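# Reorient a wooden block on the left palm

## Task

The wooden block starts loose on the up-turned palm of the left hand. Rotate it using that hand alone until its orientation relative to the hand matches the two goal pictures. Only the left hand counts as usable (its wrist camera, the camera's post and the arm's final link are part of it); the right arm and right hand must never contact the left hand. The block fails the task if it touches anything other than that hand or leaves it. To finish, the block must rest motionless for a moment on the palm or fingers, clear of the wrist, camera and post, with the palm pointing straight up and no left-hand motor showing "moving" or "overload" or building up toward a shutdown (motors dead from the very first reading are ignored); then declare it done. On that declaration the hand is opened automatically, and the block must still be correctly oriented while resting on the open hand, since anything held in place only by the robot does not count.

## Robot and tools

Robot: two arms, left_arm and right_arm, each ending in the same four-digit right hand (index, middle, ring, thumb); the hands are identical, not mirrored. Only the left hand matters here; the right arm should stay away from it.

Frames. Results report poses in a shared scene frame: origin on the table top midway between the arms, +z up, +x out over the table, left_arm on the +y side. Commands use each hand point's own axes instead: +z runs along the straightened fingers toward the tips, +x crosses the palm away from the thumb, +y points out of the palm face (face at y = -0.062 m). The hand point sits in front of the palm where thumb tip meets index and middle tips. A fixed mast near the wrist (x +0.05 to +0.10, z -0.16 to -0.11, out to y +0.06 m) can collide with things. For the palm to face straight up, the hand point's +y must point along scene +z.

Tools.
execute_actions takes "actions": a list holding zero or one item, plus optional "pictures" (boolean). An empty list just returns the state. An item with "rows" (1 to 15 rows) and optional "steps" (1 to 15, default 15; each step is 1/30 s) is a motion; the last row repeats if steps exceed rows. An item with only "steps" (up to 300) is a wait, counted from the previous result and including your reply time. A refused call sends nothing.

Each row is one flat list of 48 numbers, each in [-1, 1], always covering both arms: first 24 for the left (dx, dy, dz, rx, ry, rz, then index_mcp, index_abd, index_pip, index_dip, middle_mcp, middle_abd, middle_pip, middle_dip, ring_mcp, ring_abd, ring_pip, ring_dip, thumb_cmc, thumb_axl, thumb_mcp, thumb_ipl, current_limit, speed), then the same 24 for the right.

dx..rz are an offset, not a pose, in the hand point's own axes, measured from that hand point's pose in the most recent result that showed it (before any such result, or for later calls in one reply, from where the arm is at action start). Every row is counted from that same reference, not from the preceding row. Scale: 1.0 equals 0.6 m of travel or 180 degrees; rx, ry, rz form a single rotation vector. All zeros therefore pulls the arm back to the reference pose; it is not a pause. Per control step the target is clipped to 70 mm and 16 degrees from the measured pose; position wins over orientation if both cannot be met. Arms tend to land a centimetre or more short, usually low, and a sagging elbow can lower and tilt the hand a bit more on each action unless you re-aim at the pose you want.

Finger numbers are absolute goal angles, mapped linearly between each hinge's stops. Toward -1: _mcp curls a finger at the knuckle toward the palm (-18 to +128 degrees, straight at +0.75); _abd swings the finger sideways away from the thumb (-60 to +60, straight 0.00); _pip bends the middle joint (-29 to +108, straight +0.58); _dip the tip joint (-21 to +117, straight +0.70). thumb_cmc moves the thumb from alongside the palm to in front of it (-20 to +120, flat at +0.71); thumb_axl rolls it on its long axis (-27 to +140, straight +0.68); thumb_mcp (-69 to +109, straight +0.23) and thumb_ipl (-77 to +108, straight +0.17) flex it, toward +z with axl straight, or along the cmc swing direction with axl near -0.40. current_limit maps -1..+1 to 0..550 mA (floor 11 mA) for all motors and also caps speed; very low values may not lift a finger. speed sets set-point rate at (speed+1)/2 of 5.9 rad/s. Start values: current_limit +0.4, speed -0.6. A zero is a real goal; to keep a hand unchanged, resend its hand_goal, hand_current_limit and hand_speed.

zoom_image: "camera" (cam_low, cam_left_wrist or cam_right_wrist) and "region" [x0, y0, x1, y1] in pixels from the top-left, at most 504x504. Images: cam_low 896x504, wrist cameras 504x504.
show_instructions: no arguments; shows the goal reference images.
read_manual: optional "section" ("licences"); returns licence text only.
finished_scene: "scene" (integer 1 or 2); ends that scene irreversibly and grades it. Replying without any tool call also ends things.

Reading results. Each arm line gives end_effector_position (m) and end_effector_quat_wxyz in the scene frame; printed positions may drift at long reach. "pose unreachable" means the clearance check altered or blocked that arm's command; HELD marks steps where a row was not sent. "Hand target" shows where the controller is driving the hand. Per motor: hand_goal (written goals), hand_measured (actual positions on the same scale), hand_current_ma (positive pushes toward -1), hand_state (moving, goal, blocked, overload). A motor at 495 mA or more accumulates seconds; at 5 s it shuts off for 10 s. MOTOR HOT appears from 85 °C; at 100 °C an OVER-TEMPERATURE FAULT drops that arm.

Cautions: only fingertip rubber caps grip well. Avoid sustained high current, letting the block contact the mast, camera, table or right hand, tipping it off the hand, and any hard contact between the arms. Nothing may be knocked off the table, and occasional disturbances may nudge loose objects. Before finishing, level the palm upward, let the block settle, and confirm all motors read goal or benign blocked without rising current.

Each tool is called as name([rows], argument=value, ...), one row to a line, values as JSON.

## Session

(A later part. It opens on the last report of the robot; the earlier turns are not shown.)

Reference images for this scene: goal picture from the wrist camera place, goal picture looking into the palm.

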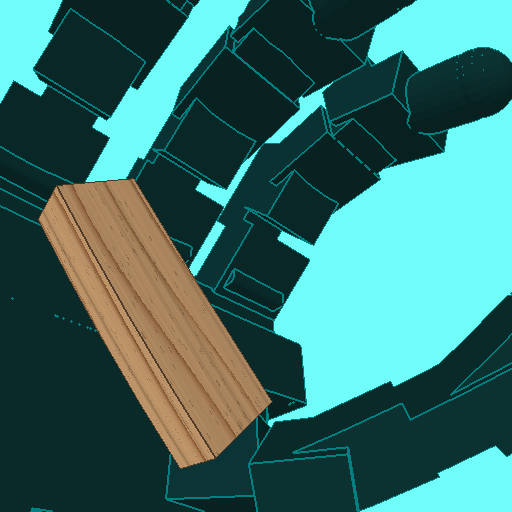

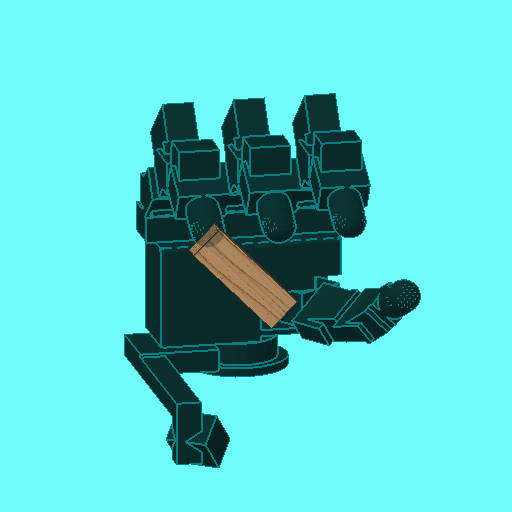

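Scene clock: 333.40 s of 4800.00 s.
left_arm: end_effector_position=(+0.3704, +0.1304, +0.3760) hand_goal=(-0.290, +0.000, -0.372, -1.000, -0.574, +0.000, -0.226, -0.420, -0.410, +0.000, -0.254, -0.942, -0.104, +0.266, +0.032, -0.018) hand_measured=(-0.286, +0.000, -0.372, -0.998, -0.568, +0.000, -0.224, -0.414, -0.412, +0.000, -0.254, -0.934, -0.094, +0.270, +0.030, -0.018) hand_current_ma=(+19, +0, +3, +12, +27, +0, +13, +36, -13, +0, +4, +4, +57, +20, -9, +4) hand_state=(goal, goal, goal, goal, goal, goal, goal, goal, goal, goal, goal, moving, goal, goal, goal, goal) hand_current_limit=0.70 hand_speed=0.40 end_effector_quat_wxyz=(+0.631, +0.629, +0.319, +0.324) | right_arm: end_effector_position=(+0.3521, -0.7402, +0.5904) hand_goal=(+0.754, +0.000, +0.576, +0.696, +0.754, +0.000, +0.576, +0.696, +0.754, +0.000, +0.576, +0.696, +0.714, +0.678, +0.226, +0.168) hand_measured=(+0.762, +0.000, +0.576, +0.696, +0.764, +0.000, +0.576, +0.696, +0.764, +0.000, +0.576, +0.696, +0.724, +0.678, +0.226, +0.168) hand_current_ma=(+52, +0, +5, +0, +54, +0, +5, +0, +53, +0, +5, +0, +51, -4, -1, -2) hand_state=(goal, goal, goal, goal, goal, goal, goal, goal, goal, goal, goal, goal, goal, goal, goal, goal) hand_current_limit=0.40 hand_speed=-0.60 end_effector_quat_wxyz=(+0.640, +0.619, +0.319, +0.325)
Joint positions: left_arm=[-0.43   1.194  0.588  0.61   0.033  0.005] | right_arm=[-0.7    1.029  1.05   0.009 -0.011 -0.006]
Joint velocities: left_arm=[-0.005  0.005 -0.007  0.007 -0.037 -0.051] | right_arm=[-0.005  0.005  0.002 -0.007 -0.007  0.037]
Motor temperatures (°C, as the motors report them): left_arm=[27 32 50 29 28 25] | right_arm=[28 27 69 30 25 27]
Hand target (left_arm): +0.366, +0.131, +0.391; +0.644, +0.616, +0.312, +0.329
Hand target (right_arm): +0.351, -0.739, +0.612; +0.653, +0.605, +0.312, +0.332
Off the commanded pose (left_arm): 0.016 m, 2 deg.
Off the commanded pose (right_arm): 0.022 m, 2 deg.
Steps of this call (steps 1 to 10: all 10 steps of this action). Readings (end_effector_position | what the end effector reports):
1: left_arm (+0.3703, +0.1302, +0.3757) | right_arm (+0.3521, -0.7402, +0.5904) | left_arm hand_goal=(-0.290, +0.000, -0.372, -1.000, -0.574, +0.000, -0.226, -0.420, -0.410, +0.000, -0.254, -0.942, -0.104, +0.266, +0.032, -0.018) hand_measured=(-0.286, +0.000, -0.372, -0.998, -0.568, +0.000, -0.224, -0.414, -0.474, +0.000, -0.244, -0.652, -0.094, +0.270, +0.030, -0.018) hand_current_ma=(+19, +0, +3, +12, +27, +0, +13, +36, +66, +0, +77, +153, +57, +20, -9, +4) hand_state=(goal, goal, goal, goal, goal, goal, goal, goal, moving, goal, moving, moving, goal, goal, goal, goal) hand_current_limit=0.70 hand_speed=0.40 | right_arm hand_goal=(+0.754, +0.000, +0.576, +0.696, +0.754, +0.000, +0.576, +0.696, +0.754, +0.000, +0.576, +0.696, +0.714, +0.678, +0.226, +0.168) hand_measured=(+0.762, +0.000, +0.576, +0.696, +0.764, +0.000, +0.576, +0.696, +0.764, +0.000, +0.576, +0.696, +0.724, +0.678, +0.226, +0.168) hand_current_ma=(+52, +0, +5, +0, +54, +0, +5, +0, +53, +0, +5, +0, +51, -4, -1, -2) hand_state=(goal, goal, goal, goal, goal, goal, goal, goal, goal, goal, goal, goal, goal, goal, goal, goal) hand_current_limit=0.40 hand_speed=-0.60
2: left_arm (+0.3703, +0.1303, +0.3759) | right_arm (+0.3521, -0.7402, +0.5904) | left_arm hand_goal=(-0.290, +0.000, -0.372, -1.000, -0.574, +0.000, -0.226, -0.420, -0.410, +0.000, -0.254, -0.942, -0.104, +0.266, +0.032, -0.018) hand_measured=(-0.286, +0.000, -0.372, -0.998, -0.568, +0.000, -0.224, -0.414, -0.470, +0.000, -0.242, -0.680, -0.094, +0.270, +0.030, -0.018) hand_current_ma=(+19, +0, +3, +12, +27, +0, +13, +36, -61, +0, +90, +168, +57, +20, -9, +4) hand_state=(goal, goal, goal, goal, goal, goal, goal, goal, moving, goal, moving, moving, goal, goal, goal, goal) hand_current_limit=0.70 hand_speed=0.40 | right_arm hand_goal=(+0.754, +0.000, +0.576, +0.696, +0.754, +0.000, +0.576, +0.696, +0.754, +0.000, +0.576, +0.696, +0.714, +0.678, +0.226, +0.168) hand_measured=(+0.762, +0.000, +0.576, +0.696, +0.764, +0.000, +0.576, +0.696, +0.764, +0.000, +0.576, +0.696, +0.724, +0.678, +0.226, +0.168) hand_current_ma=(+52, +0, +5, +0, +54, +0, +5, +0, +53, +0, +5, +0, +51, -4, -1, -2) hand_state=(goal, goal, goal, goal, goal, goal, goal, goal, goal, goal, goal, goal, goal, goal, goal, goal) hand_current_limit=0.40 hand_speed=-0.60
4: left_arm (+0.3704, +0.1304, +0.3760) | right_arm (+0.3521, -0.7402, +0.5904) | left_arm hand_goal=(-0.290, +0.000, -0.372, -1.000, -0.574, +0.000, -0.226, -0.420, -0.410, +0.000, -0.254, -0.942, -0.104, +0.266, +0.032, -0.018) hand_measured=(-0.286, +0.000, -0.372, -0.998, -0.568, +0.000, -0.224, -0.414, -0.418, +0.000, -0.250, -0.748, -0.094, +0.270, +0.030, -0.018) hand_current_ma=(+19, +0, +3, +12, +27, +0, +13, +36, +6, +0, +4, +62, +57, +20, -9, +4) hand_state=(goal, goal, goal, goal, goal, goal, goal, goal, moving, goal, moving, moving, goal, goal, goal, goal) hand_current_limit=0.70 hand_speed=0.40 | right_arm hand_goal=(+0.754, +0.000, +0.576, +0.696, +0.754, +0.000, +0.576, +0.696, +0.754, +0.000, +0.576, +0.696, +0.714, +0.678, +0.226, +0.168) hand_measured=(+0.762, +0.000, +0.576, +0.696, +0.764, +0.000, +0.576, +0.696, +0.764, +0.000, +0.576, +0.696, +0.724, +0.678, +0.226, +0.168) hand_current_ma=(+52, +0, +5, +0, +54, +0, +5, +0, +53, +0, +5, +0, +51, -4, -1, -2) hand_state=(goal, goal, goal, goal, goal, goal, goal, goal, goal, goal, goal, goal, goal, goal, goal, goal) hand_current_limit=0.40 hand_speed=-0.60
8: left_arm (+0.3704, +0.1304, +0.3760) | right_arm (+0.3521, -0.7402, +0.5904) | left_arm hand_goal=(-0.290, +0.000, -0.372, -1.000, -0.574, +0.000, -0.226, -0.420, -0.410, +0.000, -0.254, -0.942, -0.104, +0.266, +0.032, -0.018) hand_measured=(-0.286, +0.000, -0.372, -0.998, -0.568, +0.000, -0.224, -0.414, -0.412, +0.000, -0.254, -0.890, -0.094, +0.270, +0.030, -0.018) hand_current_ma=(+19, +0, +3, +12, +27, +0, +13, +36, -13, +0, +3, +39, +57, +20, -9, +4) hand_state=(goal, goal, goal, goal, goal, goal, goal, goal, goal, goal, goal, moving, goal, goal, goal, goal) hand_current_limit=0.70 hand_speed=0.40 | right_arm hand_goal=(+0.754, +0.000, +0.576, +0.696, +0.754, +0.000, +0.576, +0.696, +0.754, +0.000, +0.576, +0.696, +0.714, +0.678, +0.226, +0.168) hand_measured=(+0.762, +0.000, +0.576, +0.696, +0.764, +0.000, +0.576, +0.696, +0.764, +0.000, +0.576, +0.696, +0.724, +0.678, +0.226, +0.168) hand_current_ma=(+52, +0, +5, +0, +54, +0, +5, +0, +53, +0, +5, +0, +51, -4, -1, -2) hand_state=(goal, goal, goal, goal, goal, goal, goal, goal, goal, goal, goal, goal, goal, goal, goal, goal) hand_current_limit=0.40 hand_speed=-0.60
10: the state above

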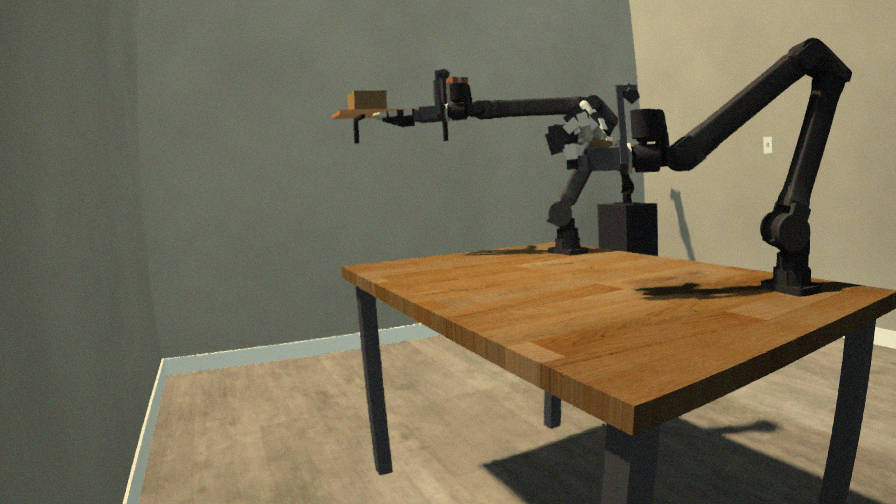

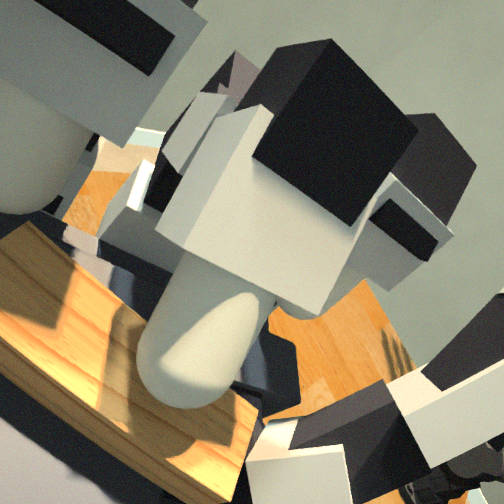

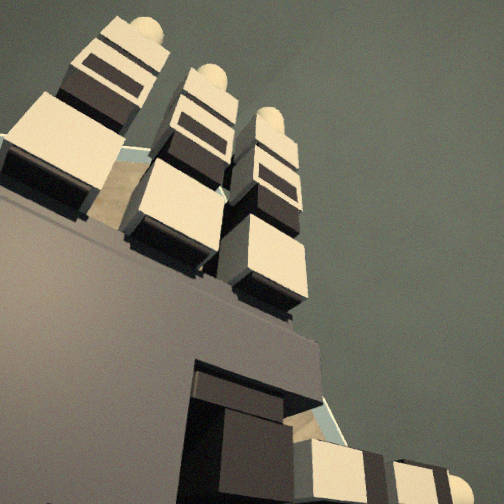

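execute_actions([
  {"rows": [[-0.003,0.025,-0.0057,-0.0135,0.0,0.0, -0.29,0,-0.372,-1, -0.575,0,-0.226,-0.464, -0.41,0,-0.007,-0.174, -0.104,0.266,0.032,-0.018, 0.7,0.4, 0.0,0.0367,0.0,-0.0135,0.0,0.0, 0.754,0,0.576,0.696, 0.754,0,0.576,0.696, 0.754,0,0.576,0.696, 0.714,0.678,0.226,0.168, 0.4,-0.6]], "steps": 13},
], pictures=false)

execute_actions([
  {"rows": [[-0.003,0.025,-0.0057,-0.0135,0.0,0.0, -0.29,0,-0.372,-1, -0.575,0,-0.226,-0.464, -0.671,0,-0.007,-0.174, -0.104,0.266,0.032,-0.018, 0.7,0.4, 0.0,0.0367,0.0,-0.0135,0.0,0.0, 0.754,0,0.576,0.696, 0.754,0,0.576,0.696, 0.754,0,0.576,0.696, 0.714,0.678,0.226,0.168, 0.4,-0.6]], "steps": 11},
], pictures=false)

execute_actions([
  {"rows": [[-0.003,0.025,-0.0057,-0.0135,0.0,0.0, -0.29,0,-0.372,-1, -0.575,0,-0.226,-0.464, -0.753,0,-0.226,-0.232, -0.104,0.266,0.032,-0.018, 0.7,0.4, 0.0,0.0367,0.0,-0.0135,0.0,0.0, 0.754,0,0.576,0.696, 0.754,0,0.576,0.696, 0.754,0,0.576,0.696, 0.714,0.678,0.226,0.168, 0.4,-0.6]], "steps": 10},
])

zoom_image(camera="cam_low", region=[540, 80, 660, 180])

Scene clock: 376.97 s of 4800.00 s.
left_arm: end_effector_position=(+0.3703, +0.1307, +0.3768) hand_goal=(-0.290, +0.000, -0.372, -1.000, -0.574, +0.000, -0.226, -0.464, -0.410, +0.000, -0.006, -0.174, -0.104, +0.266, +0.032, -0.018) hand_measured=(-0.286, +0.000, -0.372, -0.998, -0.566, +0.000, -0.216, -0.446, -0.412, +0.000, -0.012, -0.550, -0.094, +0.270, +0.030, -0.018) hand_current_ma=(+19, +0, +3, +12, +48, +0, +54, +104, -12, +0, -33, -60, +57, +20, -9, +4) hand_state=(goal, goal, goal, goal, goal, goal, goal, goal, goal, goal, goal, moving, goal, goal, goal, goal) hand_current_limit=0.70 hand_speed=0.40 end_effector_quat_wxyz=(+0.631, +0.628, +0.319, +0.325) | right_arm: end_effector_position=(+0.3521, -0.7402, +0.5904) hand_goal=(+0.754, +0.000, +0.576, +0.696, +0.754, +0.000, +0.576, +0.696, +0.754, +0.000, +0.576, +0.696, +0.714, +0.678, +0.226, +0.168) hand_measured=(+0.762, +0.000, +0.576, +0.696, +0.764, +0.000, +0.576, +0.696, +0.764, +0.000, +0.576, +0.696, +0.724, +0.678, +0.226, +0.168) hand_current_ma=(+52, +0, +5, +0, +54, +0, +5, +0, +53, +0, +5, +0, +51, -4, -1, -2) hand_state=(goal, goal, goal, goal, goal, goal, goal, goal, goal, goal, goal, goal, goal, goal, goal, goal) hand_current_limit=0.40 hand_speed=-0.60 end_effector_quat_wxyz=(+0.640, +0.619, +0.319, +0.325)
Joint positions: left_arm=[-0.43   1.194  0.588  0.614  0.032  0.005] | right_arm=[-0.7    1.029  1.05   0.009 -0.011 -0.006]
Joint velocities: left_arm=[-0.005 -0.024 -0.012 -0.017 -0.066 -0.066] | right_arm=[-0.005 -0.024  0.007 -0.012  0.037 -0.037]
Motor temperatures (°C, as the motors report them): left_arm=[27 33 50 29 28 25] | right_arm=[28 27 70 30 25 27]
Hand target (left_arm): +0.366, +0.131, +0.391; +0.644, +0.616, +0.312, +0.330
Hand target (right_arm): +0.351, -0.739, +0.612; +0.653, +0.605, +0.312, +0.332
Off the commanded pose (left_arm): 0.015 m, 2 deg.
Off the commanded pose (right_arm): 0.022 m, 2 deg.
Steps of this call (steps 1 to 1294: nothing new was sent; steps 1295 to 1307: all 13 steps of this action). Readings (end_effector_position | what the end effector reports):
1295: left_arm (+0.3704, +0.1305, +0.3762) | right_arm (+0.3521, -0.7402, +0.5904) | left_arm hand_goal=(-0.290, +0.000, -0.372, -1.000, -0.574, +0.000, -0.226, -0.464, -0.410, +0.000, -0.006, -0.174, -0.104, +0.266, +0.032, -0.018) hand_measured=(-0.286, +0.000, -0.372, -0.998, -0.568, +0.000, -0.224, -0.414, -0.412, +0.000, -0.254, -0.940, -0.094, +0.270, +0.030, -0.018) hand_current_ma=(+19, +0, +3, +12, +27, +0, +13, +36, -13, +0, +4, +13, +57, +20, -9, +4) hand_state=(goal, goal, goal, goal, goal, goal, goal, moving, goal, goal, moving, moving, goal, goal, goal, goal) hand_current_limit=0.70 hand_speed=0.40 | right_arm hand_goal=(+0.754, +0.000, +0.576, +0.696, +0.754, +0.000, +0.576, +0.696, +0.754, +0.000, +0.576, +0.696, +0.714, +0.678, +0.226, +0.168) hand_measured=(+0.762, +0.000, +0.576, +0.696, +0.764, +0.000, +0.576, +0.696, +0.764, +0.000, +0.576, +0.696, +0.724, +0.678, +0.226, +0.168) hand_current_ma=(+52, +0, +5, +0, +54, +0, +5, +0, +53, +0, +5, +0, +51, -4, -1, -2) hand_state=(goal, goal, goal, goal, goal, goal, goal, goal, goal, goal, goal, goal, goal, goal, goal, goal) hand_current_limit=0.40 hand_speed=-0.60
1296: left_arm (+0.3704, +0.1306, +0.3763) | right_arm (+0.3521, -0.7402, +0.5904) | left_arm hand_goal=(-0.290, +0.000, -0.372, -1.000, -0.574, +0.000, -0.226, -0.464, -0.410, +0.000, -0.006, -0.174, -0.104, +0.266, +0.032, -0.018) hand_measured=(-0.286, +0.000, -0.372, -0.998, -0.568, +0.000, -0.224, -0.414, -0.412, +0.000, -0.252, -0.940, -0.094, +0.270, +0.030, -0.018) hand_current_ma=(+19, +0, +3, +12, +27, +0, +14, +125, -13, +0, -163, -152, +57, +20, -9, +4) hand_state=(goal, goal, goal, goal, goal, goal, goal, moving, goal, goal, moving, moving, goal, goal, goal, goal) hand_current_limit=0.70 hand_speed=0.40 | right_arm hand_goal=(+0.754, +0.000, +0.576, +0.696, +0.754, +0.000, +0.576, +0.696, +0.754, +0.000, +0.576, +0.696, +0.714, +0.678, +0.226, +0.168) hand_measured=(+0.762, +0.000, +0.576, +0.696, +0.764, +0.000, +0.576, +0.696, +0.764, +0.000, +0.576, +0.696, +0.724, +0.678, +0.226, +0.168) hand_current_ma=(+52, +0, +5, +0, +54, +0, +5, +0, +53, +0, +5, +0, +51, -4, -1, -2) hand_state=(goal, goal, goal, goal, goal, goal, goal, goal, goal, goal, goal, goal, goal, goal, goal, goal) hand_current_limit=0.40 hand_speed=-0.60
1298: left_arm (+0.3703, +0.1307, +0.3767) | right_arm (+0.3521, -0.7402, +0.5904) | left_arm hand_goal=(-0.290, +0.000, -0.372, -1.000, -0.574, +0.000, -0.226, -0.464, -0.410, +0.000, -0.006, -0.174, -0.104, +0.266, +0.032, -0.018) hand_measured=(-0.286, +0.000, -0.372, -0.998, -0.566, +0.000, -0.216, -0.442, -0.412, +0.000, -0.190, -0.872, -0.094, +0.270, +0.030, -0.018) hand_current_ma=(+19, +0, +3, +12, +51, +0, +57, +97, -12, +0, -130, -117, +57, +20, -9, +4) hand_state=(goal, goal, goal, goal, moving, goal, moving, moving, goal, goal, moving, moving, goal, goal, goal, goal) hand_current_limit=0.70 hand_speed=0.40 | right_arm hand_goal=(+0.754, +0.000, +0.576, +0.696, +0.754, +0.000, +0.576, +0.696, +0.754, +0.000, +0.576, +0.696, +0.714, +0.678, +0.226, +0.168) hand_measured=(+0.762, +0.000, +0.576, +0.696, +0.764, +0.000, +0.576, +0.696, +0.764, +0.000, +0.576, +0.696, +0.724, +0.678, +0.226, +0.168) hand_current_ma=(+52, +0, +5, +0, +54, +0, +5, +0, +53, +0, +5, +0, +51, -4, -1, -2) hand_state=(goal, goal, goal, goal, goal, goal, goal, goal, goal, goal, goal, goal, goal, goal, goal, goal) hand_current_limit=0.40 hand_speed=-0.60
1302: left_arm (+0.3703, +0.1307, +0.3768) | right_arm (+0.3521, -0.7402, +0.5904) | left_arm hand_goal=(-0.290, +0.000, -0.372, -1.000, -0.574, +0.000, -0.226, -0.464, -0.410, +0.000, -0.006, -0.174, -0.104, +0.266, +0.032, -0.018) hand_measured=(-0.286, +0.000, -0.372, -0.998, -0.566, +0.000, -0.216, -0.446, -0.412, +0.000, -0.052, -0.728, -0.094, +0.270, +0.030, -0.018) hand_current_ma=(+19, +0, +3, +12, +48, +0, +54, +104, -12, +0, -53, -75, +57, +20, -9, +4) hand_state=(goal, goal, goal, goal, goal, goal, goal, goal, goal, goal, moving, moving, goal, goal, goal, goal) hand_current_limit=0.70 hand_speed=0.40 | right_arm hand_goal=(+0.754, +0.000, +0.576, +0.696, +0.754, +0.000, +0.576, +0.696, +0.754, +0.000, +0.576, +0.696, +0.714, +0.678, +0.226, +0.168) hand_measured=(+0.762, +0.000, +0.576, +0.696, +0.764, +0.000, +0.576, +0.696, +0.764, +0.000, +0.576, +0.696, +0.724, +0.678, +0.226, +0.168) hand_current_ma=(+52, +0, +5, +0, +54, +0, +5, +0, +53, +0, +5, +0, +51, -4, -1, -2) hand_state=(goal, goal, goal, goal, goal, goal, goal, goal, goal, goal, goal, goal, goal, goal, goal, goal) hand_current_limit=0.40 hand_speed=-0.60
1307: the state above

Scene clock: 377.33 s of 4800.00 s.
left_arm: end_effector_position=(+0.3702, +0.1311, +0.3777) hand_goal=(-0.290, +0.000, -0.372, -1.000, -0.574, +0.000, -0.226, -0.464, -0.670, +0.000, -0.006, -0.174, -0.104, +0.266, +0.032, -0.018) hand_measured=(-0.286, +0.000, -0.372, -0.998, -0.566, +0.000, -0.216, -0.446, -0.670, +0.000, -0.010, -0.184, -0.094, +0.270, +0.030, -0.018) hand_current_ma=(+19, +0, +3, +12, +48, +0, +54, +104, -9, +0, -26, -10, +57, +20, -9, +4) hand_state=(goal, goal, goal, goal, goal, goal, goal, goal, moving, goal, goal, moving, goal, goal, goal, goal) hand_current_limit=0.70 hand_speed=0.40 end_effector_quat_wxyz=(+0.632, +0.627, +0.319, +0.326) | right_arm: end_effector_position=(+0.3521, -0.7402, +0.5904) hand_goal=(+0.754, +0.000, +0.576, +0.696, +0.754, +0.000, +0.576, +0.696, +0.754, +0.000, +0.576, +0.696, +0.714, +0.678, +0.226, +0.168) hand_measured=(+0.762, +0.000, +0.576, +0.696, +0.764, +0.000, +0.576, +0.696, +0.764, +0.000, +0.576, +0.696, +0.724, +0.678, +0.226, +0.168) hand_current_ma=(+52, +0, +5, +0, +54, +0, +5, +0, +53, +0, +5, +0, +51, -4, -1, -2) hand_state=(goal, goal, goal, goal, goal, goal, goal, goal, goal, goal, goal, goal, goal, goal, goal, goal) hand_current_limit=0.40 hand_speed=-0.60 end_effector_quat_wxyz=(+0.640, +0.619, +0.319, +0.325)
Joint positions: left_arm=[-0.43   1.194  0.588  0.617  0.03   0.005] | right_arm=[-0.7    1.029  1.05   0.009 -0.011 -0.006]
Joint velocities: left_arm=[ 0.005 -0.024 -0.012  0.007 -0.022 -0.022] | right_arm=[-0.015 -0.005  0.027 -0.012  0.051 -0.022]
Motor temperatures (°C, as the motors report them): left_arm=[27 33 50 29 28 25] | right_arm=[28 27 70 30 25 27]
Hand target (left_arm): +0.366, +0.132, +0.392; +0.644, +0.614, +0.312, +0.331
Hand target (right_arm): +0.351, -0.739, +0.612; +0.653, +0.605, +0.312, +0.332
Off the commanded pose (left_arm): 0.015 m, 2 deg.
Off the commanded pose (right_arm): 0.022 m, 2 deg.
Steps of this call (steps 1 to 11: all 11 steps of this action). Readings (end_effector_position | what the end effector reports):
1: left_arm (+0.3703, +0.1309, +0.3770) | right_arm (+0.3521, -0.7402, +0.5904) | left_arm hand_goal=(-0.290, +0.000, -0.372, -1.000, -0.574, +0.000, -0.226, -0.464, -0.670, +0.000, -0.006, -0.174, -0.104, +0.266, +0.032, -0.018) hand_measured=(-0.286, +0.000, -0.372, -0.998, -0.566, +0.000, -0.216, -0.446, -0.412, +0.000, -0.012, -0.514, -0.094, +0.270, +0.030, -0.018) hand_current_ma=(+19, +0, +3, +12, +48, +0, +54, +104, -12, +0, -33, -64, +57, +20, -9, +4) hand_state=(goal, goal, goal, goal, goal, goal, goal, goal, moving, goal, goal, moving, goal, goal, goal, goal) hand_current_limit=0.70 hand_speed=0.40 | right_arm hand_goal=(+0.754, +0.000, +0.576, +0.696, +0.754, +0.000, +0.576, +0.696, +0.754, +0.000, +0.576, +0.696, +0.714, +0.678, +0.226, +0.168) hand_measured=(+0.762, +0.000, +0.576, +0.696, +0.764, +0.000, +0.576, +0.696, +0.764, +0.000, +0.576, +0.696, +0.724, +0.678, +0.226, +0.168) hand_current_ma=(+52, +0, +5, +0, +54, +0, +5, +0, +53, +0, +5, +0, +51, -4, -1, -2) hand_state=(goal, goal, goal, goal, goal, goal, goal, goal, goal, goal, goal, goal, goal, goal, goal, goal) hand_current_limit=0.40 hand_speed=-0.60
2: left_arm (+0.3703, +0.1309, +0.3771) | right_arm (+0.3521, -0.7402, +0.5904) | left_arm hand_goal=(-0.290, +0.000, -0.372, -1.000, -0.574, +0.000, -0.226, -0.464, -0.670, +0.000, -0.006, -0.174, -0.104, +0.266, +0.032, -0.018) hand_measured=(-0.286, +0.000, -0.372, -0.998, -0.566, +0.000, -0.216, -0.446, -0.412, +0.000, -0.012, -0.478, -0.094, +0.270, +0.030, -0.018) hand_current_ma=(+19, +0, +3, +12, +48, +0, +54, +104, +173, +0, -28, -61, +57, +20, -9, +4) hand_state=(goal, goal, goal, goal, goal, goal, goal, goal, moving, goal, goal, moving, goal, goal, goal, goal) hand_current_limit=0.70 hand_speed=0.40 | right_arm hand_goal=(+0.754, +0.000, +0.576, +0.696, +0.754, +0.000, +0.576, +0.696, +0.754, +0.000, +0.576, +0.696, +0.714, +0.678, +0.226, +0.168) hand_measured=(+0.762, +0.000, +0.576, +0.696, +0.764, +0.000, +0.576, +0.696, +0.764, +0.000, +0.576, +0.696, +0.724, +0.678, +0.226, +0.168) hand_current_ma=(+52, +0, +5, +0, +54, +0, +5, +0, +53, +0, +5, +0, +51, -4, -1, -2) hand_state=(goal, goal, goal, goal, goal, goal, goal, goal, goal, goal, goal, goal, goal, goal, goal, goal) hand_current_limit=0.40 hand_speed=-0.60
4: left_arm (+0.3703, +0.1311, +0.3776) | right_arm (+0.3521, -0.7402, +0.5904) | left_arm hand_goal=(-0.290, +0.000, -0.372, -1.000, -0.574, +0.000, -0.226, -0.464, -0.670, +0.000, -0.006, -0.174, -0.104, +0.266, +0.032, -0.018) hand_measured=(-0.286, +0.000, -0.372, -0.998, -0.566, +0.000, -0.216, -0.446, -0.482, +0.000, -0.010, -0.408, -0.094, +0.270, +0.030, -0.018) hand_current_ma=(+19, +0, +3, +12, +48, +0, +54, +104, +97, +0, -26, -62, +57, +20, -9, +4) hand_state=(goal, goal, goal, goal, goal, goal, goal, goal, moving, goal, goal, moving, goal, goal, goal, goal) hand_current_limit=0.70 hand_speed=0.40 | right_arm hand_goal=(+0.754, +0.000, +0.576, +0.696, +0.754, +0.000, +0.576, +0.696, +0.754, +0.000, +0.576, +0.696, +0.714, +0.678, +0.226, +0.168) hand_measured=(+0.762, +0.000, +0.576, +0.696, +0.764, +0.000, +0.576, +0.696, +0.764, +0.000, +0.576, +0.696, +0.724, +0.678, +0.226, +0.168) hand_current_ma=(+52, +0, +5, +0, +54, +0, +5, +0, +53, +0, +5, +0, +51, -4, -1, -2) hand_state=(goal, goal, goal, goal, goal, goal, goal, goal, goal, goal, goal, goal, goal, goal, goal, goal) hand_current_limit=0.40 hand_speed=-0.60
8: left_arm (+0.3702, +0.1311, +0.3777) | right_arm (+0.3521, -0.7402, +0.5904) | left_arm hand_goal=(-0.290, +0.000, -0.372, -1.000, -0.574, +0.000, -0.226, -0.464, -0.670, +0.000, -0.006, -0.174, -0.104, +0.266, +0.032, -0.018) hand_measured=(-0.286, +0.000, -0.372, -0.998, -0.566, +0.000, -0.216, -0.446, -0.634, +0.000, -0.010, -0.266, -0.094, +0.270, +0.030, -0.018) hand_current_ma=(+19, +0, +3, +12, +48, +0, +54, +104, -6, +0, -26, -62, +57, +20, -9, +4) hand_state=(goal, goal, goal, goal, goal, goal, goal, goal, moving, goal, goal, moving, goal, goal, goal, goal) hand_current_limit=0.70 hand_speed=0.40 | right_arm hand_goal=(+0.754, +0.000, +0.576, +0.696, +0.754, +0.000, +0.576, +0.696, +0.754, +0.000, +0.576, +0.696, +0.714, +0.678, +0.226, +0.168) hand_measured=(+0.762, +0.000, +0.576, +0.696, +0.764, +0.000, +0.576, +0.696, +0.764, +0.000, +0.576, +0.696, +0.724, +0.678, +0.226, +0.168) hand_current_ma=(+52, +0, +5, +0, +54, +0, +5, +0, +53, +0, +5, +0, +51, -4, -1, -2) hand_state=(goal, goal, goal, goal, goal, goal, goal, goal, goal, goal, goal, goal, goal, goal, goal, goal) hand_current_limit=0.40 hand_speed=-0.60
11: the state above

Scene clock: 377.67 s of 4800.00 s.
left_arm: end_effector_position=(+0.3702, +0.1315, +0.3786) hand_goal=(-0.290, +0.000, -0.372, -1.000, -0.574, +0.000, -0.226, -0.464, -0.752, +0.000, -0.226, -0.232, -0.104, +0.266, +0.032, -0.018) hand_measured=(-0.286, +0.000, -0.372, -0.998, -0.566, +0.000, -0.216, -0.446, -0.754, +0.000, -0.226, -0.230, -0.094, +0.270, +0.030, -0.018) hand_current_ma=(+19, +0, +3, +12, +48, +0, +54, +104, -14, +0, -3, +12, +57, +20, -9, +4) hand_state=(goal, goal, goal, goal, goal, goal, goal, goal, goal, goal, moving, goal, goal, goal, goal, goal) hand_current_limit=0.70 hand_speed=0.40 end_effector_quat_wxyz=(+0.633, +0.625, +0.319, +0.327) | right_arm: end_effector_position=(+0.3521, -0.7402, +0.5904) hand_goal=(+0.754, +0.000, +0.576, +0.696, +0.754, +0.000, +0.576, +0.696, +0.754, +0.000, +0.576, +0.696, +0.714, +0.678, +0.226, +0.168) hand_measured=(+0.762, +0.000, +0.576, +0.696, +0.764, +0.000, +0.576, +0.696, +0.764, +0.000, +0.576, +0.696, +0.724, +0.678, +0.226, +0.168) hand_current_ma=(+52, +0, +5, +0, +54, +0, +5, +0, +53, +0, +5, +0, +51, -4, -1, -2) hand_state=(goal, goal, goal, goal, goal, goal, goal, goal, goal, goal, goal, goal, goal, goal, goal, goal) hand_current_limit=0.40 hand_speed=-0.60 end_effector_quat_wxyz=(+0.640, +0.619, +0.319, +0.325)
Joint positions: left_arm=[-0.43   1.194  0.588  0.621  0.028  0.005] | right_arm=[-0.7    1.029  1.05   0.009 -0.011 -0.006]
Joint velocities: left_arm=[-0.015 -0.005 -0.002 -0.002 -0.051 -0.051] | right_arm=[ 0.005 -0.015 -0.017  0.007 -0.007  0.007]
Motor temperatures (°C, as the motors report them): left_arm=[27 33 50 29 28 25] | right_arm=[28 27 70 30 25 27]
Hand target (left_arm): +0.366, +0.132, +0.393; +0.645, +0.613, +0.312, +0.332
Hand target (right_arm): +0.351, -0.739, +0.612; +0.653, +0.605, +0.312, +0.332
Off the commanded pose (left_arm): 0.015 m, 2 deg.
Off the commanded pose (right_arm): 0.022 m, 2 deg.
Steps of this call (steps 1 to 10: all 10 steps of this action). Readings (end_effector_position | what the end effector reports):
1: left_arm (+0.3703, +0.1312, +0.3778) | right_arm (+0.3521, -0.7402, +0.5904) | left_arm hand_goal=(-0.290, +0.000, -0.372, -1.000, -0.574, +0.000, -0.226, -0.464, -0.752, +0.000, -0.226, -0.232, -0.104, +0.266, +0.032, -0.018) hand_measured=(-0.286, +0.000, -0.372, -0.998, -0.566, +0.000, -0.216, -0.446, -0.670, +0.000, -0.010, -0.180, -0.094, +0.270, +0.030, -0.018) hand_current_ma=(+19, +0, +3, +12, +48, +0, +54, +104, -6, +0, -26, -17, +57, +20, -9, +4) hand_state=(goal, goal, goal, goal, goal, goal, goal, goal, moving, goal, moving, moving, goal, goal, goal, goal) hand_current_limit=0.70 hand_speed=0.40 | right_arm hand_goal=(+0.754, +0.000, +0.576, +0.696, +0.754, +0.000, +0.576, +0.696, +0.754, +0.000, +0.576, +0.696, +0.714, +0.678, +0.226, +0.168) hand_measured=(+0.762, +0.000, +0.576, +0.696, +0.764, +0.000, +0.576, +0.696, +0.764, +0.000, +0.576, +0.696, +0.724, +0.678, +0.226, +0.168) hand_current_ma=(+52, +0, +5, +0, +54, +0, +5, +0, +53, +0, +5, +0, +51, -4, -1, -2) hand_state=(goal, goal, goal, goal, goal, goal, goal, goal, goal, goal, goal, goal, goal, goal, goal, goal) hand_current_limit=0.40 hand_speed=-0.60
2: left_arm (+0.3703, +0.1313, +0.3780) | right_arm (+0.3521, -0.7402, +0.5904) | left_arm hand_goal=(-0.290, +0.000, -0.372, -1.000, -0.574, +0.000, -0.226, -0.464, -0.752, +0.000, -0.226, -0.232, -0.104, +0.266, +0.032, -0.018) hand_measured=(-0.286, +0.000, -0.372, -0.998, -0.566, +0.000, -0.216, -0.446, -0.672, +0.000, -0.010, -0.178, -0.094, +0.270, +0.030, -0.018) hand_current_ma=(+19, +0, +3, +12, +48, +0, +54, +104, +165, +0, +146, +103, +57, +20, -9, +4) hand_state=(goal, goal, goal, goal, goal, goal, goal, goal, moving, goal, moving, moving, goal, goal, goal, goal) hand_current_limit=0.70 hand_speed=0.40 | right_arm hand_goal=(+0.754, +0.000, +0.576, +0.696, +0.754, +0.000, +0.576, +0.696, +0.754, +0.000, +0.576, +0.696, +0.714, +0.678, +0.226, +0.168) hand_measured=(+0.762, +0.000, +0.576, +0.696, +0.764, +0.000, +0.576, +0.696, +0.764, +0.000, +0.576, +0.696, +0.724, +0.678, +0.226, +0.168) hand_current_ma=(+52, +0, +5, +0, +54, +0, +5, +0, +53, +0, +5, +0, +51, -4, -1, -2) hand_state=(goal, goal, goal, goal, goal, goal, goal, goal, goal, goal, goal, goal, goal, goal, goal, goal) hand_current_limit=0.40 hand_speed=-0.60
4: left_arm (+0.3702, +0.1315, +0.3785) | right_arm (+0.3521, -0.7402, +0.5904) | left_arm hand_goal=(-0.290, +0.000, -0.372, -1.000, -0.574, +0.000, -0.226, -0.464, -0.752, +0.000, -0.226, -0.232, -0.104, +0.266, +0.032, -0.018) hand_measured=(-0.286, +0.000, -0.372, -0.998, -0.566, +0.000, -0.216, -0.446, -0.740, +0.000, -0.078, -0.224, -0.094, +0.270, +0.030, -0.018) hand_current_ma=(+19, +0, +3, +12, +48, +0, +54, +104, -40, +0, +97, -1, +57, +20, -9, +4) hand_state=(goal, goal, goal, goal, goal, goal, goal, goal, moving, goal, moving, moving, goal, goal, goal, goal) hand_current_limit=0.70 hand_speed=0.40 | right_arm hand_goal=(+0.754, +0.000, +0.576, +0.696, +0.754, +0.000, +0.576, +0.696, +0.754, +0.000, +0.576, +0.696, +0.714, +0.678, +0.226, +0.168) hand_measured=(+0.762, +0.000, +0.576, +0.696, +0.764, +0.000, +0.576, +0.696, +0.764, +0.000, +0.576, +0.696, +0.724, +0.678, +0.226, +0.168) hand_current_ma=(+52, +0, +5, +0, +54, +0, +5, +0, +53, +0, +5, +0, +51, -4, -1, -2) hand_state=(goal, goal, goal, goal, goal, goal, goal, goal, goal, goal, goal, goal, goal, goal, goal, goal) hand_current_limit=0.40 hand_speed=-0.60
8: left_arm (+0.3702, +0.1315, +0.3786) | right_arm (+0.3521, -0.7402, +0.5904) | left_arm hand_goal=(-0.290, +0.000, -0.372, -1.000, -0.574, +0.000, -0.226, -0.464, -0.752, +0.000, -0.226, -0.232, -0.104, +0.266, +0.032, -0.018) hand_measured=(-0.286, +0.000, -0.372, -0.998, -0.566, +0.000, -0.216, -0.446, -0.754, +0.000, -0.214, -0.230, -0.094, +0.270, +0.030, -0.018) hand_current_ma=(+19, +0, +3, +12, +48, +0, +54, +104, -14, +0, -19, +12, +57, +20, -9, +4) hand_state=(goal, goal, goal, goal, goal, goal, goal, goal, goal, goal, moving, goal, goal, goal, goal, goal) hand_current_limit=0.70 hand_speed=0.40 | right_arm hand_goal=(+0.754, +0.000, +0.576, +0.696, +0.754, +0.000, +0.576, +0.696, +0.754, +0.000, +0.576, +0.696, +0.714, +0.678, +0.226, +0.168) hand_measured=(+0.762, +0.000, +0.576, +0.696, +0.764, +0.000, +0.576, +0.696, +0.764, +0.000, +0.576, +0.696, +0.724, +0.678, +0.226, +0.168) hand_current_ma=(+52, +0, +5, +0, +54, +0, +5, +0, +53, +0, +5, +0, +51, -4, -1, -2) hand_state=(goal, goal, goal, goal, goal, goal, goal, goal, goal, goal, goal, goal, goal, goal, goal, goal) hand_current_limit=0.40 hand_speed=-0.60
10: the state above

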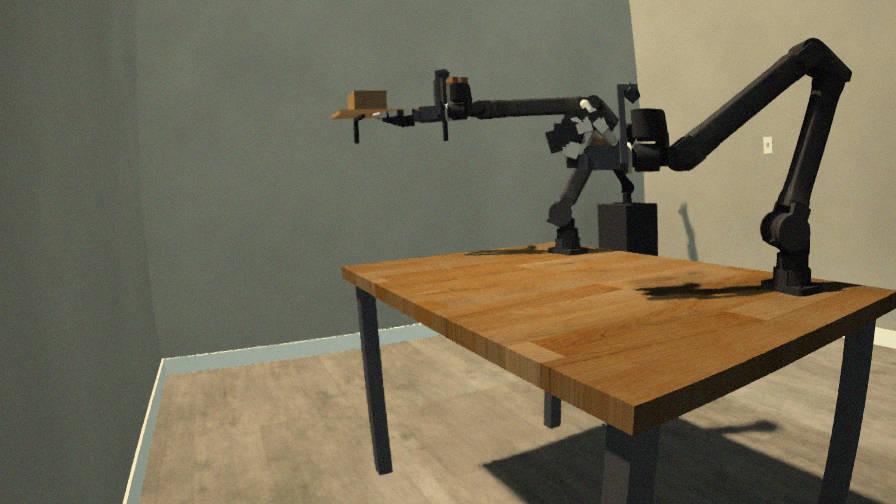

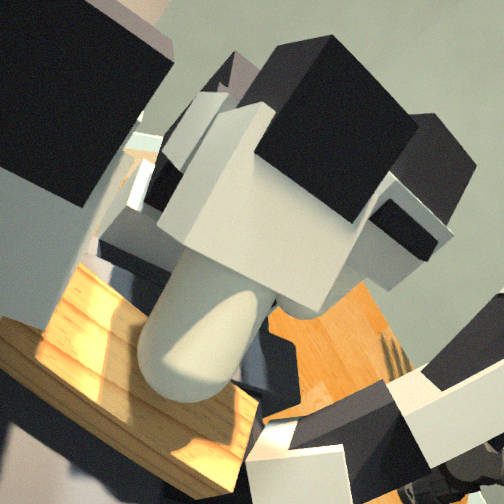

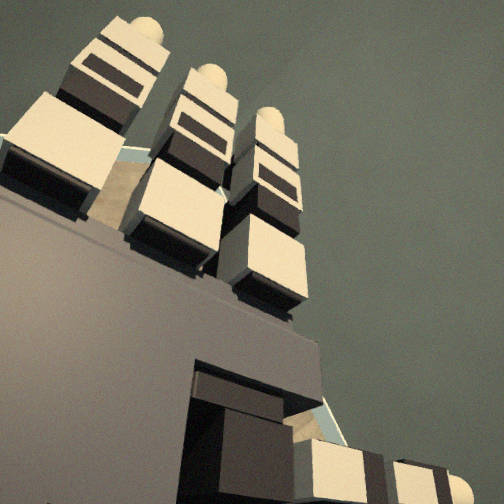

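Region (540, 80, 660, 180) of cam_low's 896x504 image, scaled by 4.200, with more detail than that image has.

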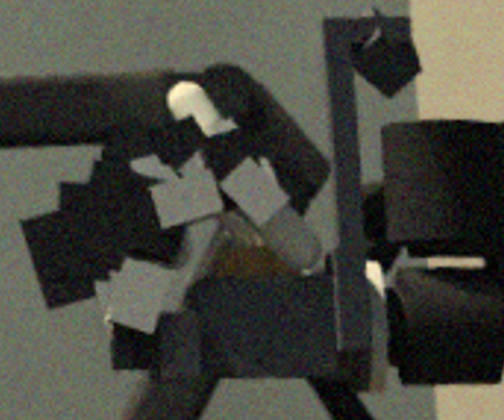

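execute_actions([
  {"rows": [[-0.003,0.023,-0.0057,-0.011,0.0,0.0, -0.29,0,-0.372,-1, -0.575,0,-0.226,-0.464, -0.671,0,-0.255,-0.464, -0.104,0.266,0.032,-0.018, 0.7,0.4, 0.0,0.0367,0.0,-0.0135,0.0,0.0, 0.754,0,0.576,0.696, 0.754,0,0.576,0.696, 0.754,0,0.576,0.696, 0.714,0.678,0.226,0.168, 0.4,-0.6]], "steps": 7},
], pictures=false)

execute_actions([
  {"rows": [[-0.003,0.023,-0.0057,-0.011,0.0,0.0, -0.29,0,-0.372,-1, -0.575,0,-0.226,-0.464, -0.589,0,-0.299,-0.681, -0.104,0.266,0.032,-0.018, 0.7,0.4, 0.0,0.0367,0.0,-0.0135,0.0,0.0, 0.754,0,0.576,0.696, 0.754,0,0.576,0.696, 0.754,0,0.576,0.696, 0.714,0.678,0.226,0.168, 0.4,-0.6]], "steps": 10},
])

Scene clock: 384.37 s of 4800.00 s.
left_arm: end_effector_position=(+0.3703, +0.1317, +0.3786) hand_goal=(-0.290, +0.000, -0.372, -1.000, -0.574, +0.000, -0.226, -0.464, -0.670, +0.000, -0.254, -0.464, -0.104, +0.266, +0.032, -0.018) hand_measured=(-0.286, +0.000, -0.372, -0.998, -0.562, +0.000, -0.216, -0.452, -0.678, +0.000, -0.252, -0.406, -0.094, +0.270, +0.030, -0.018) hand_current_ma=(+19, +0, +3, +12, +60, +0, +54, +68, -32, +0, +10, +49, +57, +20, -9, +4) hand_state=(goal, goal, goal, goal, goal, goal, goal, goal, moving, goal, goal, moving, goal, goal, goal, goal) hand_current_limit=0.70 hand_speed=0.40 end_effector_quat_wxyz=(+0.633, +0.625, +0.319, +0.327) | right_arm: end_effector_position=(+0.3521, -0.7402, +0.5904) hand_goal=(+0.754, +0.000, +0.576, +0.696, +0.754, +0.000, +0.576, +0.696, +0.754, +0.000, +0.576, +0.696, +0.714, +0.678, +0.226, +0.168) hand_measured=(+0.762, +0.000, +0.576, +0.696, +0.764, +0.000, +0.576, +0.696, +0.764, +0.000, +0.576, +0.696, +0.724, +0.678, +0.226, +0.168) hand_current_ma=(+52, +0, +5, +0, +54, +0, +5, +0, +53, +0, +5, +0, +51, -4, -1, -2) hand_state=(goal, goal, goal, goal, goal, goal, goal, goal, goal, goal, goal, goal, goal, goal, goal, goal) hand_current_limit=0.40 hand_speed=-0.60 end_effector_quat_wxyz=(+0.640, +0.619, +0.319, +0.325)
Joint positions: left_arm=[-0.43   1.194  0.588  0.621  0.027  0.005] | right_arm=[-0.7    1.029  1.05   0.009 -0.011 -0.006]
Joint velocities: left_arm=[-0.015 -0.005  0.002 -0.017 -0.037 -0.022] | right_arm=[-0.015 -0.005 -0.007 -0.002 -0.022  0.037]
Motor temperatures (°C, as the motors report them): left_arm=[27 33 50 29 28 25] | right_arm=[28 27 70 30 25 27]
Hand target (left_arm): +0.366, +0.132, +0.392; +0.644, +0.614, +0.313, +0.332
Hand target (right_arm): +0.351, -0.739, +0.612; +0.653, +0.605, +0.312, +0.332
Off the commanded pose (left_arm): 0.014 m, 2 deg.
Off the commanded pose (right_arm): 0.022 m, 2 deg.
Steps of this call (steps 1 to 194: nothing new was sent; steps 195 to 201: all 7 steps of this action). Readings (end_effector_position | what the end effector reports):
195: left_arm (+0.3702, +0.1316, +0.3786) | right_arm (+0.3521, -0.7402, +0.5904) | left_arm hand_goal=(-0.290, +0.000, -0.372, -1.000, -0.574, +0.000, -0.226, -0.464, -0.670, +0.000, -0.254, -0.464, -0.104, +0.266, +0.032, -0.018) hand_measured=(-0.286, +0.000, -0.372, -0.998, -0.566, +0.000, -0.216, -0.446, -0.754, +0.000, -0.226, -0.230, -0.094, +0.270, +0.030, -0.018) hand_current_ma=(+19, +0, +3, +12, +48, +0, +54, +104, -14, +0, -1, +11, +57, +20, -9, +4) hand_state=(goal, goal, goal, goal, goal, goal, goal, goal, moving, goal, moving, moving, goal, goal, goal, goal) hand_current_limit=0.70 hand_speed=0.40 | right_arm hand_goal=(+0.754, +0.000, +0.576, +0.696, +0.754, +0.000, +0.576, +0.696, +0.754, +0.000, +0.576, +0.696, +0.714, +0.678, +0.226, +0.168) hand_measured=(+0.762, +0.000, +0.576, +0.696, +0.764, +0.000, +0.576, +0.696, +0.764, +0.000, +0.576, +0.696, +0.724, +0.678, +0.226, +0.168) hand_current_ma=(+52, +0, +5, +0, +54, +0, +5, +0, +53, +0, +5, +0, +51, -4, -1, -2) hand_state=(goal, goal, goal, goal, goal, goal, goal, goal, goal, goal, goal, goal, goal, goal, goal, goal) hand_current_limit=0.40 hand_speed=-0.60
196: left_arm (+0.3703, +0.1317, +0.3786) | right_arm (+0.3521, -0.7402, +0.5904) | left_arm hand_goal=(-0.290, +0.000, -0.372, -1.000, -0.574, +0.000, -0.226, -0.464, -0.670, +0.000, -0.254, -0.464, -0.104, +0.266, +0.032, -0.018) hand_measured=(-0.286, +0.000, -0.372, -0.998, -0.566, +0.000, -0.216, -0.446, -0.754, +0.000, -0.226, -0.230, -0.094, +0.270, +0.030, -0.018) hand_current_ma=(+19, +0, +3, +12, +48, +0, +54, +104, -194, +0, +52, +158, +57, +20, -9, +4) hand_state=(goal, goal, goal, goal, goal, goal, goal, goal, moving, goal, moving, moving, goal, goal, goal, goal) hand_current_limit=0.70 hand_speed=0.40 | right_arm hand_goal=(+0.754, +0.000, +0.576, +0.696, +0.754, +0.000, +0.576, +0.696, +0.754, +0.000, +0.576, +0.696, +0.714, +0.678, +0.226, +0.168) hand_measured=(+0.762, +0.000, +0.576, +0.696, +0.764, +0.000, +0.576, +0.696, +0.764, +0.000, +0.576, +0.696, +0.724, +0.678, +0.226, +0.168) hand_current_ma=(+52, +0, +5, +0, +54, +0, +5, +0, +53, +0, +5, +0, +51, -4, -1, -2) hand_state=(goal, goal, goal, goal, goal, goal, goal, goal, goal, goal, goal, goal, goal, goal, goal, goal) hand_current_limit=0.40 hand_speed=-0.60
198: left_arm (+0.3703, +0.1317, +0.3786) | right_arm (+0.3521, -0.7402, +0.5904) | left_arm hand_goal=(-0.290, +0.000, -0.372, -1.000, -0.574, +0.000, -0.226, -0.464, -0.670, +0.000, -0.254, -0.464, -0.104, +0.266, +0.032, -0.018) hand_measured=(-0.286, +0.000, -0.372, -0.998, -0.564, +0.000, -0.216, -0.450, -0.692, +0.000, -0.250, -0.298, -0.094, +0.270, +0.030, -0.018) hand_current_ma=(+19, +0, +3, +12, +59, +0, +54, +73, -32, +0, -2, +118, +57, +20, -9, +4) hand_state=(goal, goal, goal, goal, moving, goal, goal, moving, moving, goal, moving, moving, goal, goal, goal, goal) hand_current_limit=0.70 hand_speed=0.40 | right_arm hand_goal=(+0.754, +0.000, +0.576, +0.696, +0.754, +0.000, +0.576, +0.696, +0.754, +0.000, +0.576, +0.696, +0.714, +0.678, +0.226, +0.168) hand_measured=(+0.762, +0.000, +0.576, +0.696, +0.764, +0.000, +0.576, +0.696, +0.764, +0.000, +0.576, +0.696, +0.724, +0.678, +0.226, +0.168) hand_current_ma=(+52, +0, +5, +0, +54, +0, +5, +0, +53, +0, +5, +0, +51, -4, -1, -2) hand_state=(goal, goal, goal, goal, goal, goal, goal, goal, goal, goal, goal, goal, goal, goal, goal, goal) hand_current_limit=0.40 hand_speed=-0.60
201: the state above

Scene clock: 384.70 s of 4800.00 s.
left_arm: end_effector_position=(+0.3705, +0.1319, +0.3786) hand_goal=(-0.290, +0.000, -0.372, -1.000, -0.574, +0.000, -0.226, -0.464, -0.588, +0.000, -0.298, -0.680, -0.104, +0.266, +0.032, -0.018) hand_measured=(-0.286, +0.000, -0.372, -0.998, -0.562, +0.000, -0.216, -0.452, -0.596, +0.000, -0.298, -0.674, -0.094, +0.270, +0.030, -0.018) hand_current_ma=(+19, +0, +3, +12, +60, +0, +54, +69, -48, +0, +6, +21, +57, +20, -9, +4) hand_state=(goal, goal, goal, goal, goal, goal, goal, goal, goal, goal, goal, moving, goal, goal, goal, goal) hand_current_limit=0.70 hand_speed=0.40 end_effector_quat_wxyz=(+0.633, +0.625, +0.319, +0.328) | right_arm: end_effector_position=(+0.3521, -0.7402, +0.5904) hand_goal=(+0.754, +0.000, +0.576, +0.696, +0.754, +0.000, +0.576, +0.696, +0.754, +0.000, +0.576, +0.696, +0.714, +0.678, +0.226, +0.168) hand_measured=(+0.762, +0.000, +0.576, +0.696, +0.764, +0.000, +0.576, +0.696, +0.764, +0.000, +0.576, +0.696, +0.724, +0.678, +0.226, +0.168) hand_current_ma=(+52, +0, +5, +0, +54, +0, +5, +0, +53, +0, +5, +0, +51, -4, -1, -2) hand_state=(goal, goal, goal, goal, goal, goal, goal, goal, goal, goal, goal, goal, goal, goal, goal, goal) hand_current_limit=0.40 hand_speed=-0.60 end_effector_quat_wxyz=(+0.640, +0.619, +0.319, +0.325)
Joint positions: left_arm=[-0.43   1.194  0.588  0.621  0.025  0.005] | right_arm=[-0.7    1.029  1.05   0.009 -0.011 -0.006]
Joint velocities: left_arm=[-0.005 -0.015  0.002  0.002 -0.022 -0.037] | right_arm=[-0.015 -0.015 -0.017 -0.007  0.007 -0.051]
Motor temperatures (°C, as the motors report them): left_arm=[27 33 50 29 28 25] | right_arm=[28 27 70 30 25 27]
Hand target (left_arm): +0.366, +0.133, +0.392; +0.644, +0.614, +0.314, +0.333
Hand target (right_arm): +0.351, -0.739, +0.612; +0.653, +0.605, +0.312, +0.332
Off the commanded pose (left_arm): 0.014 m, 2 deg.
Off the commanded pose (right_arm): 0.022 m, 2 deg.
Steps of this call (steps 1 to 10: all 10 steps of this action). Readings (end_effector_position | what the end effector reports):
1: left_arm (+0.3704, +0.1318, +0.3786) | right_arm (+0.3521, -0.7402, +0.5904) | left_arm hand_goal=(-0.290, +0.000, -0.372, -1.000, -0.574, +0.000, -0.226, -0.464, -0.588, +0.000, -0.298, -0.680, -0.104, +0.266, +0.032, -0.018) hand_measured=(-0.286, +0.000, -0.372, -0.998, -0.562, +0.000, -0.216, -0.452, -0.676, +0.000, -0.252, -0.438, -0.094, +0.270, +0.030, -0.018) hand_current_ma=(+19, +0, +3, +12, +60, +0, +54, +69, -37, +0, +10, +6, +57, +20, -9, +4) hand_state=(goal, goal, goal, goal, goal, goal, goal, goal, moving, goal, moving, moving, goal, goal, goal, goal) hand_current_limit=0.70 hand_speed=0.40 | right_arm hand_goal=(+0.754, +0.000, +0.576, +0.696, +0.754, +0.000, +0.576, +0.696, +0.754, +0.000, +0.576, +0.696, +0.714, +0.678, +0.226, +0.168) hand_measured=(+0.762, +0.000, +0.576, +0.696, +0.764, +0.000, +0.576, +0.696, +0.764, +0.000, +0.576, +0.696, +0.724, +0.678, +0.226, +0.168) hand_current_ma=(+52, +0, +5, +0, +54, +0, +5, +0, +53, +0, +5, +0, +51, -4, -1, -2) hand_state=(goal, goal, goal, goal, goal, goal, goal, goal, goal, goal, goal, goal, goal, goal, goal, goal) hand_current_limit=0.40 hand_speed=-0.60
2: left_arm (+0.3705, +0.1319, +0.3786) | right_arm (+0.3521, -0.7402, +0.5904) | left_arm hand_goal=(-0.290, +0.000, -0.372, -1.000, -0.574, +0.000, -0.226, -0.464, -0.588, +0.000, -0.298, -0.680, -0.104, +0.266, +0.032, -0.018) hand_measured=(-0.286, +0.000, -0.372, -0.998, -0.562, +0.000, -0.216, -0.452, -0.676, +0.000, -0.252, -0.454, -0.094, +0.270, +0.030, -0.018) hand_current_ma=(+19, +0, +3, +12, +60, +0, +54, +68, -196, +0, +95, +150, +57, +20, -9, +4) hand_state=(goal, goal, goal, goal, goal, goal, goal, goal, moving, goal, moving, moving, goal, goal, goal, goal) hand_current_limit=0.70 hand_speed=0.40 | right_arm hand_goal=(+0.754, +0.000, +0.576, +0.696, +0.754, +0.000, +0.576, +0.696, +0.754, +0.000, +0.576, +0.696, +0.714, +0.678, +0.226, +0.168) hand_measured=(+0.762, +0.000, +0.576, +0.696, +0.764, +0.000, +0.576, +0.696, +0.764, +0.000, +0.576, +0.696, +0.724, +0.678, +0.226, +0.168) hand_current_ma=(+52, +0, +5, +0, +54, +0, +5, +0, +53, +0, +5, +0, +51, -4, -1, -2) hand_state=(goal, goal, goal, goal, goal, goal, goal, goal, goal, goal, goal, goal, goal, goal, goal, goal) hand_current_limit=0.40 hand_speed=-0.60
4: left_arm (+0.3705, +0.1319, +0.3786) | right_arm (+0.3521, -0.7402, +0.5904) | left_arm hand_goal=(-0.290, +0.000, -0.372, -1.000, -0.574, +0.000, -0.226, -0.464, -0.588, +0.000, -0.298, -0.680, -0.104, +0.266, +0.032, -0.018) hand_measured=(-0.286, +0.000, -0.372, -0.998, -0.562, +0.000, -0.216, -0.452, -0.614, +0.000, -0.292, -0.524, -0.094, +0.270, +0.030, -0.018) hand_current_ma=(+19, +0, +3, +12, +60, +0, +54, +69, -34, +0, -6, +108, +57, +20, -9, +4) hand_state=(goal, goal, goal, goal, goal, goal, goal, goal, moving, goal, moving, moving, goal, goal, goal, goal) hand_current_limit=0.70 hand_speed=0.40 | right_arm hand_goal=(+0.754, +0.000, +0.576, +0.696, +0.754, +0.000, +0.576, +0.696, +0.754, +0.000, +0.576, +0.696, +0.714, +0.678, +0.226, +0.168) hand_measured=(+0.762, +0.000, +0.576, +0.696, +0.764, +0.000, +0.576, +0.696, +0.764, +0.000, +0.576, +0.696, +0.724, +0.678, +0.226, +0.168) hand_current_ma=(+52, +0, +5, +0, +54, +0, +5, +0, +53, +0, +5, +0, +51, -4, -1, -2) hand_state=(goal, goal, goal, goal, goal, goal, goal, goal, goal, goal, goal, goal, goal, goal, goal, goal) hand_current_limit=0.40 hand_speed=-0.60
8: left_arm (+0.3705, +0.1319, +0.3786) | right_arm (+0.3521, -0.7402, +0.5904) | left_arm hand_goal=(-0.290, +0.000, -0.372, -1.000, -0.574, +0.000, -0.226, -0.464, -0.588, +0.000, -0.298, -0.680, -0.104, +0.266, +0.032, -0.018) hand_measured=(-0.286, +0.000, -0.372, -0.998, -0.562, +0.000, -0.216, -0.452, -0.596, +0.000, -0.296, -0.660, -0.094, +0.270, +0.030, -0.018) hand_current_ma=(+19, +0, +3, +12, +60, +0, +54, +69, -48, +0, +6, +3, +57, +20, -9, +4) hand_state=(goal, goal, goal, goal, goal, goal, goal, goal, goal, goal, goal, moving, goal, goal, goal, goal) hand_current_limit=0.70 hand_speed=0.40 | right_arm hand_goal=(+0.754, +0.000, +0.576, +0.696, +0.754, +0.000, +0.576, +0.696, +0.754, +0.000, +0.576, +0.696, +0.714, +0.678, +0.226, +0.168) hand_measured=(+0.762, +0.000, +0.576, +0.696, +0.764, +0.000, +0.576, +0.696, +0.764, +0.000, +0.576, +0.696, +0.724, +0.678, +0.226, +0.168) hand_current_ma=(+52, +0, +5, +0, +54, +0, +5, +0, +53, +0, +5, +0, +51, -4, -1, -2) hand_state=(goal, goal, goal, goal, goal, goal, goal, goal, goal, goal, goal, goal, goal, goal, goal, goal) hand_current_limit=0.40 hand_speed=-0.60
10: the state above

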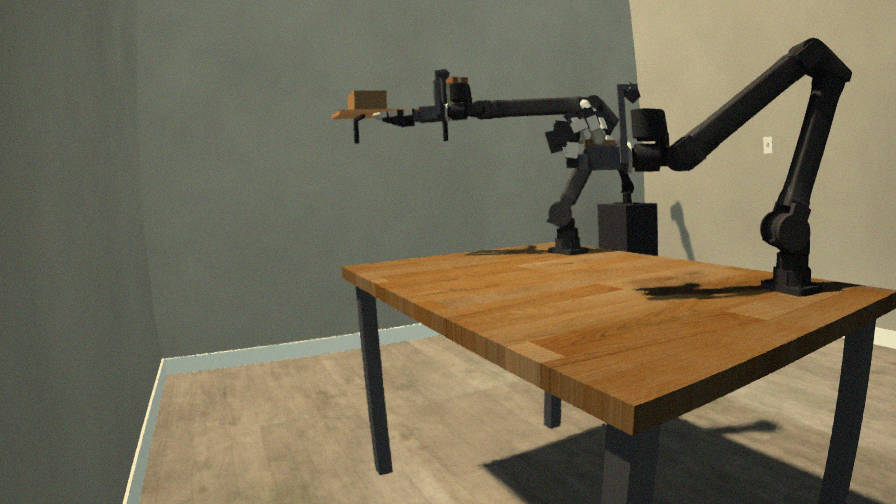

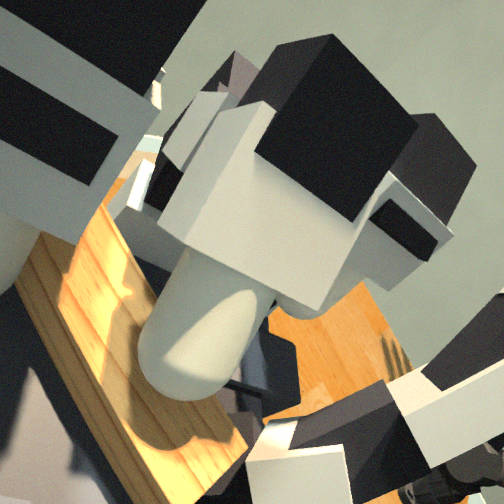

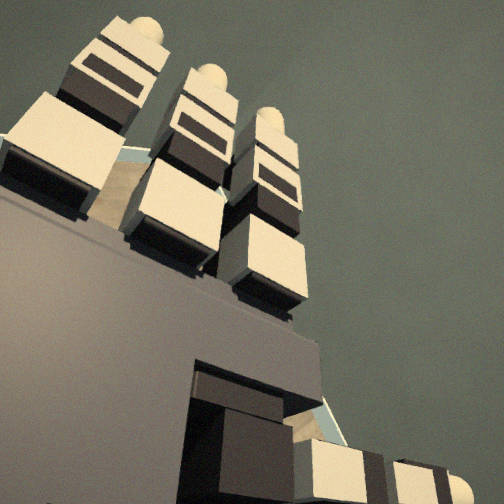

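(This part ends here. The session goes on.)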